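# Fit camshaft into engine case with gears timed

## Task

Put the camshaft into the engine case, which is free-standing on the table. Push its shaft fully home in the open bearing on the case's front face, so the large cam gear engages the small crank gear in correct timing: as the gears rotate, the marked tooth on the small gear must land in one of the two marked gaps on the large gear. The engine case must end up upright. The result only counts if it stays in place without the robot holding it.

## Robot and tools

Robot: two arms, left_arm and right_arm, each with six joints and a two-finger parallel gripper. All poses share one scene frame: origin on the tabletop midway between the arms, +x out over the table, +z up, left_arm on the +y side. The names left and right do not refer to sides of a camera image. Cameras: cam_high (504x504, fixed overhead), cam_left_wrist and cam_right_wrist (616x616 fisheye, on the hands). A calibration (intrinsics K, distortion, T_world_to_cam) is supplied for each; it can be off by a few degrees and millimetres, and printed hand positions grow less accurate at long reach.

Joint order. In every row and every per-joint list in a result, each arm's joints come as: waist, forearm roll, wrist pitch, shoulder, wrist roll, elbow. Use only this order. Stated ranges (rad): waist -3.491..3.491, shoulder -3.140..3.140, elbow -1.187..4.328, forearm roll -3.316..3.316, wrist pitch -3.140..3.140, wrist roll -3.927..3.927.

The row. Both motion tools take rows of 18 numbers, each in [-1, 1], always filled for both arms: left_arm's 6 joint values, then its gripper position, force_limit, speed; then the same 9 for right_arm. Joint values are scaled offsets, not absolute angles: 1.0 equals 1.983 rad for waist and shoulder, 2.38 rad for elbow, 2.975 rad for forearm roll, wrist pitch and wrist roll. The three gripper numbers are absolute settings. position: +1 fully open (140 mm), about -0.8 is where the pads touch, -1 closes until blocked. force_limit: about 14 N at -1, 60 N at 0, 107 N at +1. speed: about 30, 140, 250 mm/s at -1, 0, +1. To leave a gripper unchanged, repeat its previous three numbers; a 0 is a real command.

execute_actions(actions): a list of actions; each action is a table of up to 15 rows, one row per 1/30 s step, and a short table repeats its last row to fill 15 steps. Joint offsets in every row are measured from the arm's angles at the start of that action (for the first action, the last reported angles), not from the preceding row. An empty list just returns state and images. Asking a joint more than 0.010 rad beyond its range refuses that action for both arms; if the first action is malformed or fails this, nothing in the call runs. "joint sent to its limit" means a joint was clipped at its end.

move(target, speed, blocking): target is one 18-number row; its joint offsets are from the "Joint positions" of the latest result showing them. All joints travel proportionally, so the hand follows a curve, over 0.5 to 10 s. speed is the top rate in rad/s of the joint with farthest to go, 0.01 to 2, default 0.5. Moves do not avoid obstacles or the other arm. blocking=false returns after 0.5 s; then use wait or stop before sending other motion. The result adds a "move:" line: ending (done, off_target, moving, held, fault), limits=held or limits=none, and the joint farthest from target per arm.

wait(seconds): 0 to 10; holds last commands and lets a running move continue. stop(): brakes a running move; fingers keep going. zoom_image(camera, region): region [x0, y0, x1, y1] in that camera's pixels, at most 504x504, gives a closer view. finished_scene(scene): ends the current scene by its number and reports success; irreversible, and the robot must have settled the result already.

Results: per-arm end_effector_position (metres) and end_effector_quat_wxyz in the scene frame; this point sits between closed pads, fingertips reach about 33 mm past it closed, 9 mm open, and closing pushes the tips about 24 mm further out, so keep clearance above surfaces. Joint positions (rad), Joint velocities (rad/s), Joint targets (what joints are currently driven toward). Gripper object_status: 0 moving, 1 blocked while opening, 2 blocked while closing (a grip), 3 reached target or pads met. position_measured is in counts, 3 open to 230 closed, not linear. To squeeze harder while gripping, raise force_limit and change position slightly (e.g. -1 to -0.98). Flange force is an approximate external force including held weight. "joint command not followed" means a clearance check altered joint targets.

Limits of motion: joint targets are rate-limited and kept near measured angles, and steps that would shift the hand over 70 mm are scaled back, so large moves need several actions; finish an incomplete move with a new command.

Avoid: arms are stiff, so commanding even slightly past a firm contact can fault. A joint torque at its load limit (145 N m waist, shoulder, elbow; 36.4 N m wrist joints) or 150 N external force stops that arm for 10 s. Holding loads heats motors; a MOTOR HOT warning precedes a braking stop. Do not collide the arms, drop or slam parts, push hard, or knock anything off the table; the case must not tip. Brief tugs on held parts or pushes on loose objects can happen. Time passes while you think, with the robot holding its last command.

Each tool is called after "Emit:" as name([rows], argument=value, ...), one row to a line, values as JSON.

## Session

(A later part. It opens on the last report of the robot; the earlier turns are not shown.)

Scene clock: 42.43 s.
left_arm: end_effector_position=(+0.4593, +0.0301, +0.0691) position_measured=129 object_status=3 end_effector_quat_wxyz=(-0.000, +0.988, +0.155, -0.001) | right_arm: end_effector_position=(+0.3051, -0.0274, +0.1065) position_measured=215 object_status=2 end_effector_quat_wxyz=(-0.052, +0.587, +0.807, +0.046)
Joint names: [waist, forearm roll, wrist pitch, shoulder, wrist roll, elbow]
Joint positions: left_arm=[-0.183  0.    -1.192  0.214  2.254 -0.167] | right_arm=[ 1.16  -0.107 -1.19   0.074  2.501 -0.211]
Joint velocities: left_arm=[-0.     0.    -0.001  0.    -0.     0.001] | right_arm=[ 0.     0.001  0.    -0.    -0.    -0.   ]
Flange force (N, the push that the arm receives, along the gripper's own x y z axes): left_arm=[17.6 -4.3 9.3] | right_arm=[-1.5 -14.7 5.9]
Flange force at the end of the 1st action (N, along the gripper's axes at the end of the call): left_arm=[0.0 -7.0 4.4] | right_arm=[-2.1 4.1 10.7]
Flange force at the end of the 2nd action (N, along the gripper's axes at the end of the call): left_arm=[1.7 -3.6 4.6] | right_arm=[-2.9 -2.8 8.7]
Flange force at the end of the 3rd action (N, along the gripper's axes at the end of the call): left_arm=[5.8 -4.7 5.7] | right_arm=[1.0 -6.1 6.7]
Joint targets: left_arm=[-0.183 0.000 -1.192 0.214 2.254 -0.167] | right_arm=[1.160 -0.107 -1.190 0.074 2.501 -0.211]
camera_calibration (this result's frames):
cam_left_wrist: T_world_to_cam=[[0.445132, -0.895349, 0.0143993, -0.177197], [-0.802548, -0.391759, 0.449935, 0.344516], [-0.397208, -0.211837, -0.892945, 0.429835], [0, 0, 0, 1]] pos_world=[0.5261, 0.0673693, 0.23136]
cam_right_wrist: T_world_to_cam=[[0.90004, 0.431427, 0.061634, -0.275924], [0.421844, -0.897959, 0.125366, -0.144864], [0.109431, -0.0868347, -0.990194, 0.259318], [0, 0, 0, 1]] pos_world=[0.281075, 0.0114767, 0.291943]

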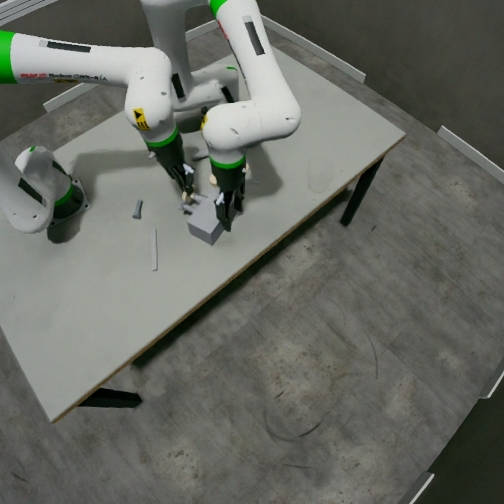

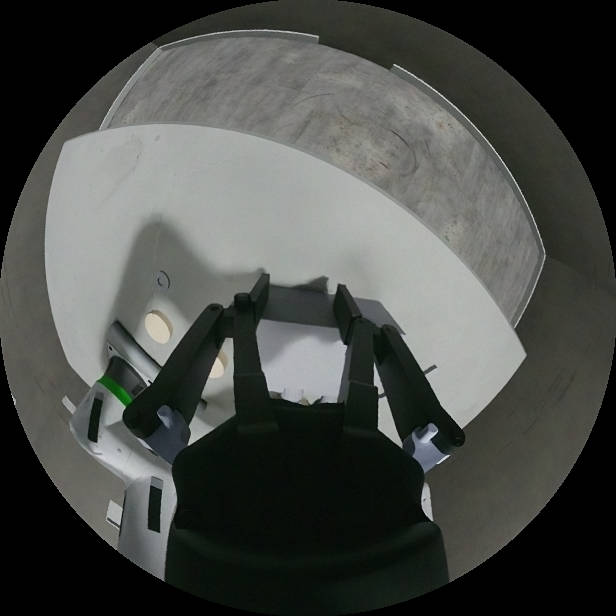

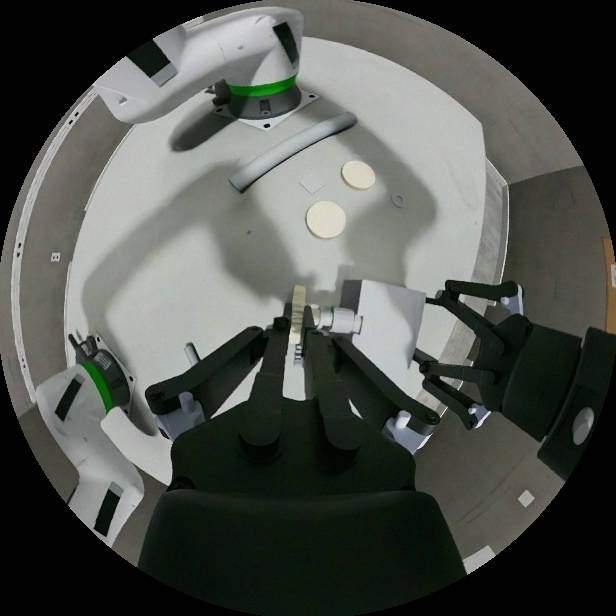

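Ambiguous; push a bit more.

Emit:
execute_actions([
  [[0,0,0,0,0,0,0,0,0,-0.001,0,-0.0001,0.0017,0.0007,0.0016,-1,-0.3,-1]],
  [[0,0,0,0,0,0,0,0,0,-0.001,0,-0.0001,0.0017,0.0007,0.0016,-1,-0.3,-1]],
])

Scene clock: 43.57 s.
left_arm: end_effector_position=(+0.4592, +0.0301, +0.0691) position_measured=129 object_status=3 end_effector_quat_wxyz=(-0.000, +0.988, +0.155, -0.001) | right_arm: end_effector_position=(+0.3080, -0.0263, +0.1066) position_measured=215 object_status=2 end_effector_quat_wxyz=(-0.052, +0.587, +0.807, +0.046)
Joint names: [waist, forearm roll, wrist pitch, shoulder, wrist roll, elbow]
Joint positions: left_arm=[-0.183  0.    -1.192  0.214  2.254 -0.167] | right_arm=[ 1.156 -0.107 -1.191  0.081  2.506 -0.203]
Joint velocities: left_arm=[-0.001 -0.    -0.001 -0.    -0.    -0.001] | right_arm=[-0.    -0.001 -0.     0.    -0.001 -0.   ]
Flange force (N, the push that the arm receives, along the gripper's own x y z axes): left_arm=[16.3 -9.3 5.5] | right_arm=[-5.2 -13.6 3.5]
Flange force at the end of the 1st action (N, along the gripper's axes at the end of the call): left_arm=[23.6 -2.2 6.2] | right_arm=[-3.2 -18.9 5.3]
Joint targets: left_arm=[-0.183 0.000 -1.192 0.214 2.254 -0.167] | right_arm=[1.156 -0.107 -1.191 0.081 2.506 -0.203]
camera_calibration (this result's frames):
cam_left_wrist: T_world_to_cam=[[0.445132, -0.895349, 0.0143764, -0.177183], [-0.802535, -0.391764, 0.449954, 0.344505], [-0.397234, -0.211827, -0.892936, 0.42983], [0, 0, 0, 1]] pos_world=[0.52609, 0.0673732, 0.231346]
cam_right_wrist: T_world_to_cam=[[0.899916, 0.431581, 0.0623594, -0.279137], [0.421934, -0.897916, 0.125372, -0.14519], [0.110102, -0.0865124, -0.990148, 0.259031], [0, 0, 0, 1]] pos_world=[0.283941, 0.0125114, 0.292089]

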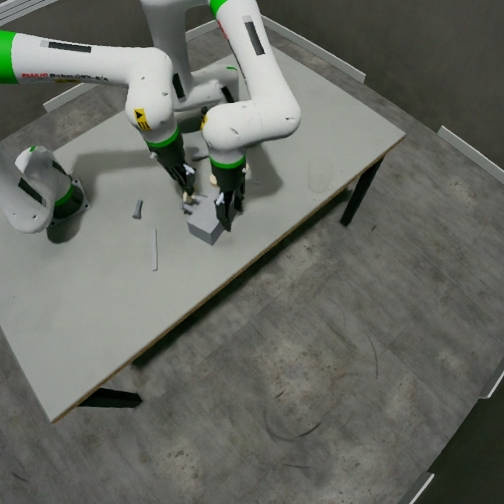

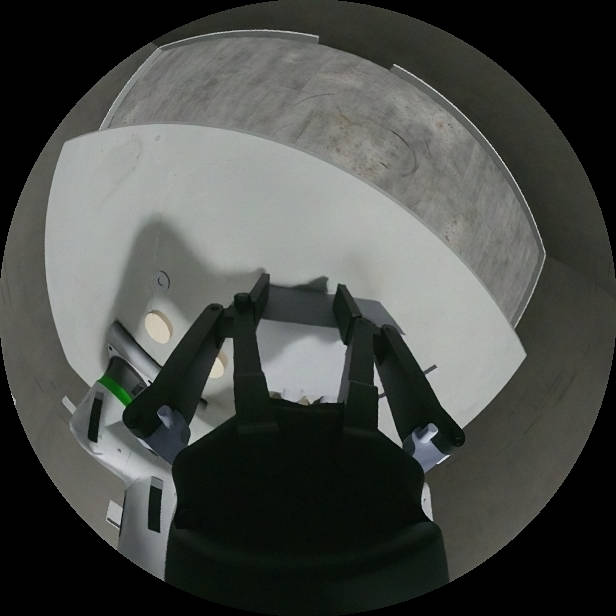

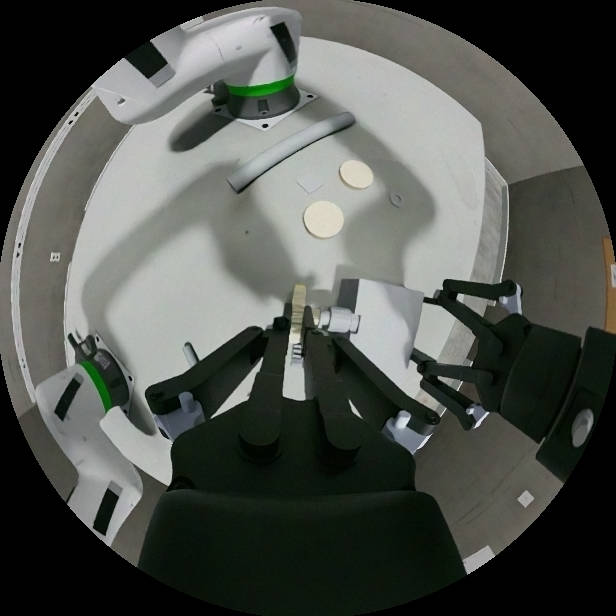

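Emit:
execute_actions([
  [[0,0,0,0,0,0,0,0,0,-0.0015,0,-0.0003,0.0023,0.001,0.002,-1,-0.3,-1]],
  [[0,0,0,0,0,0,0,0,0,-0.0015,0,-0.0003,0.0023,0.001,0.002,-1,-0.3,-1]],
  [[0,0,0,0,0,0,0,0,0,-0.0015,0,-0.0003,0.0023,0.001,0.002,-1,-0.3,-1]],
])

Emit:
zoom_image(camera="cam_right_wrist", region=[270,280,380,380])

Scene clock: 46.10 s.
left_arm: end_effector_position=(+0.4592, +0.0301, +0.0691) position_measured=129 object_status=3 end_effector_quat_wxyz=(-0.000, +0.988, +0.155, -0.001) | right_arm: end_effector_position=(+0.3139, -0.0252, +0.1063) position_measured=215 object_status=2 end_effector_quat_wxyz=(-0.051, +0.587, +0.807, +0.046)
Joint names: [waist, forearm roll, wrist pitch, shoulder, wrist roll, elbow]
Joint positions: left_arm=[-0.183  0.    -1.192  0.214  2.254 -0.167] | right_arm=[ 1.147 -0.107 -1.194  0.095  2.514 -0.189]
Joint velocities: left_arm=[-0.     0.    -0.001 -0.001 -0.001  0.   ] | right_arm=[ 0.     0.001 -0.001  0.     0.     0.   ]
Flange force (N, the push that the arm receives, along the gripper's own x y z axes): left_arm=[13.6 -5.7 6.0] | right_arm=[-1.6 -11.7 7.6]
Flange force at the end of the 1st action (N, along the gripper's axes at the end of the call): left_arm=[16.2 -12.3 3.6] | right_arm=[-3.6 -6.6 7.1]
Flange force at the end of the 2nd action (N, along the gripper's axes at the end of the call): left_arm=[11.9 -12.2 6.6] | right_arm=[-1.7 -11.5 5.0]
Joint targets: left_arm=[-0.183 0.000 -1.192 0.214 2.254 -0.167] | right_arm=[1.147 -0.107 -1.194 0.095 2.514 -0.189]
camera_calibration (this result's frames):
cam_left_wrist: T_world_to_cam=[[0.445132, -0.895349, 0.0143764, -0.177183], [-0.802535, -0.391764, 0.449954, 0.344505], [-0.397234, -0.211827, -0.892936, 0.42983], [0, 0, 0, 1]] pos_world=[0.52609, 0.0673732, 0.231346]
cam_right_wrist: T_world_to_cam=[[0.899834, 0.431829, 0.0618171, -0.284724], [0.422094, -0.89767, 0.126588, -0.146828], [0.110156, -0.0878152, -0.990027, 0.258115], [0, 0, 0, 1]] pos_world=[0.289747, 0.0138159, 0.291729]

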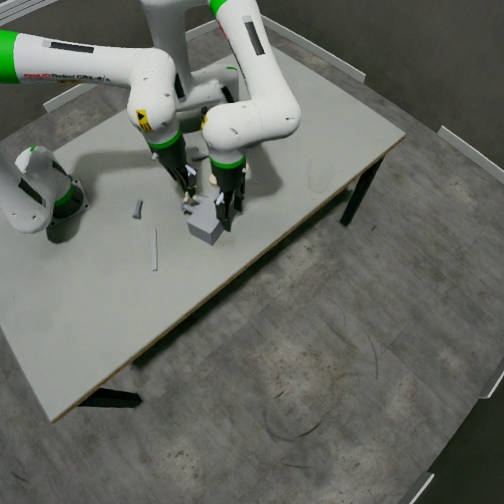

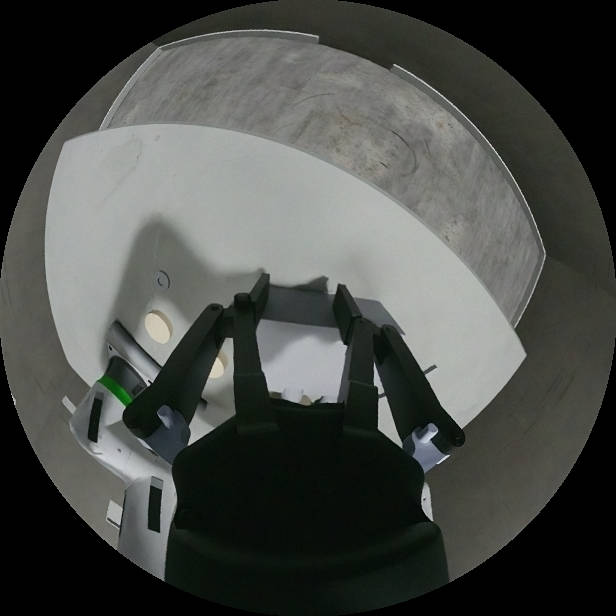

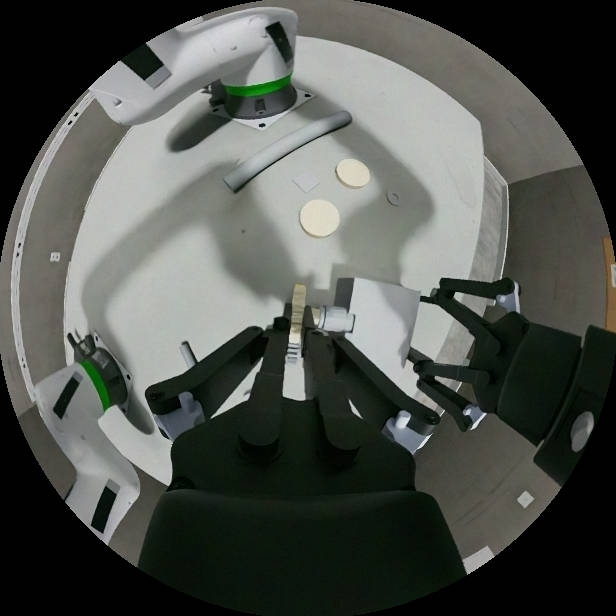

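Region (270, 280, 380, 380) of cam_right_wrist's 616x616 image, scaled by 4.582, with more detail than that image has; it fills the top 458 rows of this view, and the rest is white.

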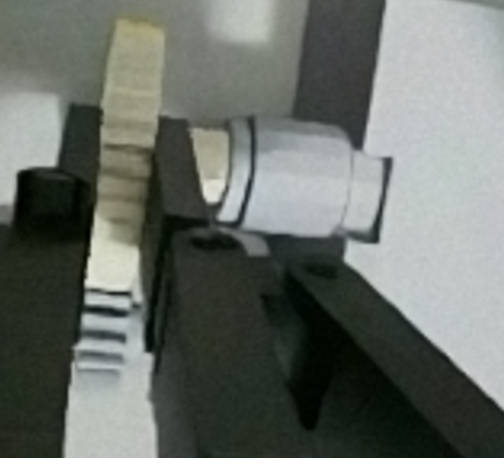

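Emit:
execute_actions([
  [[0,0,0,0,0,0,0,0,0,-0.0014,0,-0.0002,0.0023,0.001,0.002,-1,-0.3,-1]],
  [[0,0,0,0,0,0,0,0,0,0,0,0,0,0,0,-0.55,-0.3,-0.8]],
  [[0,0,0,0,0,0,0,0,0,0,0,-0.023,-0.011,0,0.02,-0.55,-0.3,-1]],
  [[0,0,0,0,0,0,0,0,0,0,0,-0.023,-0.010,0,0.02,-0.55,-0.3,0]],
])

Emit:
move(target=[0.004,0,0,0.005,0,0.005,0,0,0,0.305,0.036,0.0325,-0.218,-0.742,-0.26,-0.55,-0.3,0], speed=1)

Emit:
zoom_image(camera="cam_right_wrist", region=[270,70,390,140])

Scene clock: 48.37 s.
left_arm: end_effector_position=(+0.4592, +0.0301, +0.0691) position_measured=129 object_status=3 end_effector_quat_wxyz=(-0.000, +0.988, +0.155, -0.001) | right_arm: end_effector_position=(+0.3130, -0.0263, +0.1647) position_measured=199 object_status=3 end_effector_quat_wxyz=(-0.053, +0.581, +0.811, +0.046)
Joint names: [waist, forearm roll, wrist pitch, shoulder, wrist roll, elbow]
Joint positions: left_arm=[-0.183  0.    -1.192  0.214  2.254 -0.167] | right_arm=[ 1.145 -0.107 -1.331  0.058  2.517 -0.089]
Joint velocities: left_arm=[ 0.     0.     0.    -0.001  0.001  0.001] | right_arm=[-0.001 -0.    -0.001  0.     0.     0.   ]
Flange force (N, the push that the arm receives, along the gripper's own x y z axes): left_arm=[6.6 -2.6 5.0] | right_arm=[0.9 3.7 -2.2]
Flange force at the end of the 1st action (N, along the gripper's axes at the end of the call): left_arm=[16.6 -7.9 11.4] | right_arm=[0.4 -21.3 3.3]
Flange force at the end of the 2nd action (N, along the gripper's axes at the end of the call): left_arm=[7.5 -4.4 4.5] | right_arm=[0.5 2.2 -2.5]
Flange force at the end of the 3rd action (N, along the gripper's axes at the end of the call): left_arm=[7.8 -5.4 7.1] | right_arm=[0.8 0.3 -1.4]
Joint targets: left_arm=[-0.183 0.000 -1.192 0.214 2.254 -0.167] | right_arm=[1.145 -0.107 -1.331 0.058 2.517 -0.089]
camera_calibration (this result's frames):
cam_left_wrist: T_world_to_cam=[[0.445132, -0.895349, 0.0143764, -0.177183], [-0.802535, -0.391764, 0.449954, 0.344505], [-0.397234, -0.211827, -0.892936, 0.42983], [0, 0, 0, 1]] pos_world=[0.52609, 0.0673732, 0.231346]
cam_right_wrist: T_world_to_cam=[[0.893641, 0.444607, 0.0610756, -0.284662], [0.435213, -0.891771, 0.123833, -0.158271], [0.109522, -0.0840814, -0.990422, 0.316299], [0, 0, 0, 1]] pos_world=[0.288625, 0.0120163, 0.350255]

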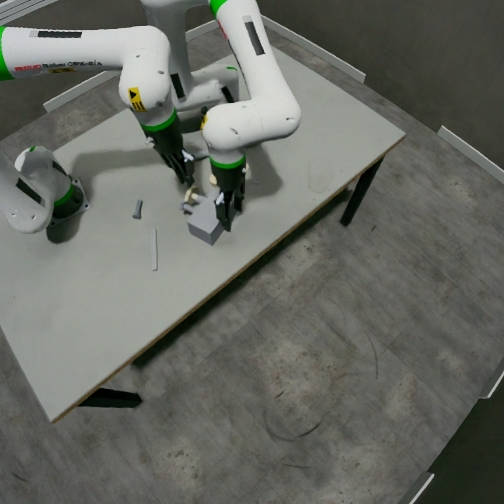

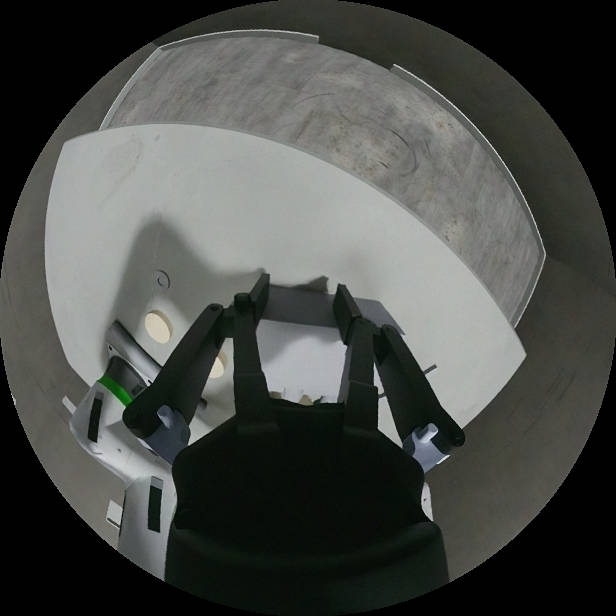

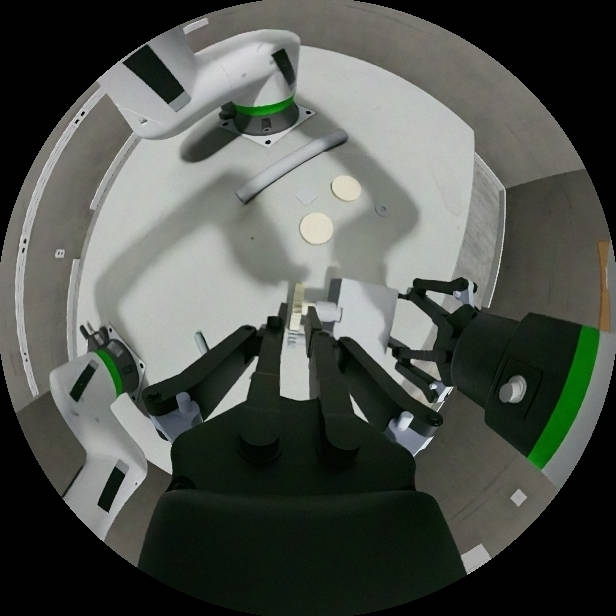

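Scene clock: 51.10 s.
left_arm: end_effector_position=(+0.4663, +0.0315, +0.0690) position_measured=129 object_status=3 end_effector_quat_wxyz=(+0.000, +0.987, +0.158, -0.000) | right_arm: end_effector_position=(+0.0944, -0.1127, +0.0695) position_measured=199 object_status=3 end_effector_quat_wxyz=(-0.002, +0.988, +0.157, +0.000)
Joint names: [waist, forearm roll, wrist pitch, shoulder, wrist roll, elbow]
Joint positions: left_arm=[-0.175  0.    -1.192  0.224  2.254 -0.155] | right_arm=[ 1.749  0.    -1.234 -0.375  0.31  -0.708]
Joint velocities: left_arm=[-0.001  0.    -0.    -0.001 -0.    -0.001] | right_arm=[ 0.001  0.001  0.001 -0.    -0.    -0.   ]
Flange force (N, the push that the arm receives, along the gripper's own x y z axes): left_arm=[-0.8 -9.1 4.9] | right_arm=[5.3 -3.3 -1.2]
Joint targets: left_arm=[-0.175 0.000 -1.192 0.224 2.254 -0.155] | right_arm=[1.749 0.000 -1.234 -0.375 0.310 -0.708]
move: done; limits=none; left_arm: farthest joint: the waist, 0.000 radians from its target (0.008 radians at the start); right_arm: farthest joint: the waist, 0.000 radians from its target (0.605 radians at the start)
camera_calibration (this result's frames):
cam_left_wrist: T_world_to_cam=[[0.452193, -0.891779, 0.0158453, -0.18252], [-0.800235, -0.3978, 0.448753, 0.349941], [-0.393886, -0.215603, -0.893515, 0.431437], [0, 0, 0, 1]] pos_world=[0.532506, 0.069458, 0.231351]
cam_right_wrist: T_world_to_cam=[[0.440878, -0.897179, 0.0263896, -0.151193], [-0.87047, -0.420214, 0.256323, 0.0387769], [-0.218878, -0.135979, -0.966231, 0.262104], [0, 0, 0, 1]] pos_world=[0.157781, -0.0837117, 0.247303]

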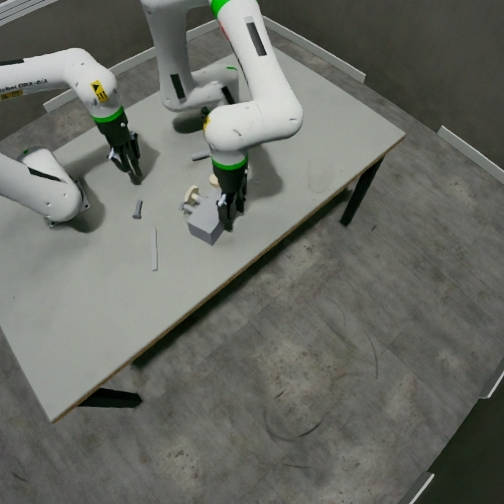

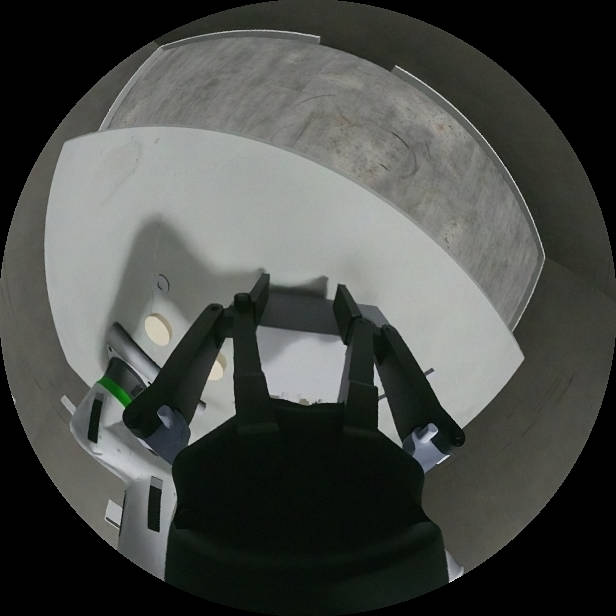

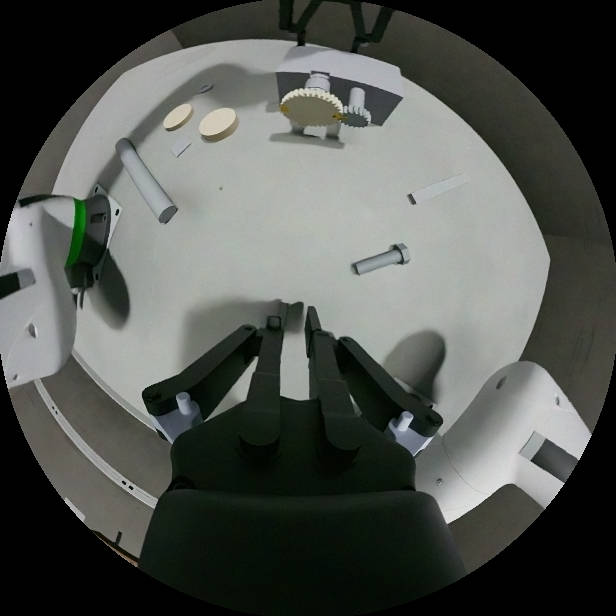

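Region (270, 70, 390, 140) of cam_right_wrist's 616x616 image, scaled by 4.200, with more detail than that image has; it fills the top 294 rows of this view, and the rest is white.

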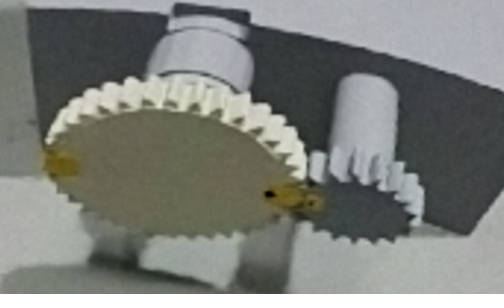

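Emit:
finished_scene(scene=2)

The scene is finished: the task was done.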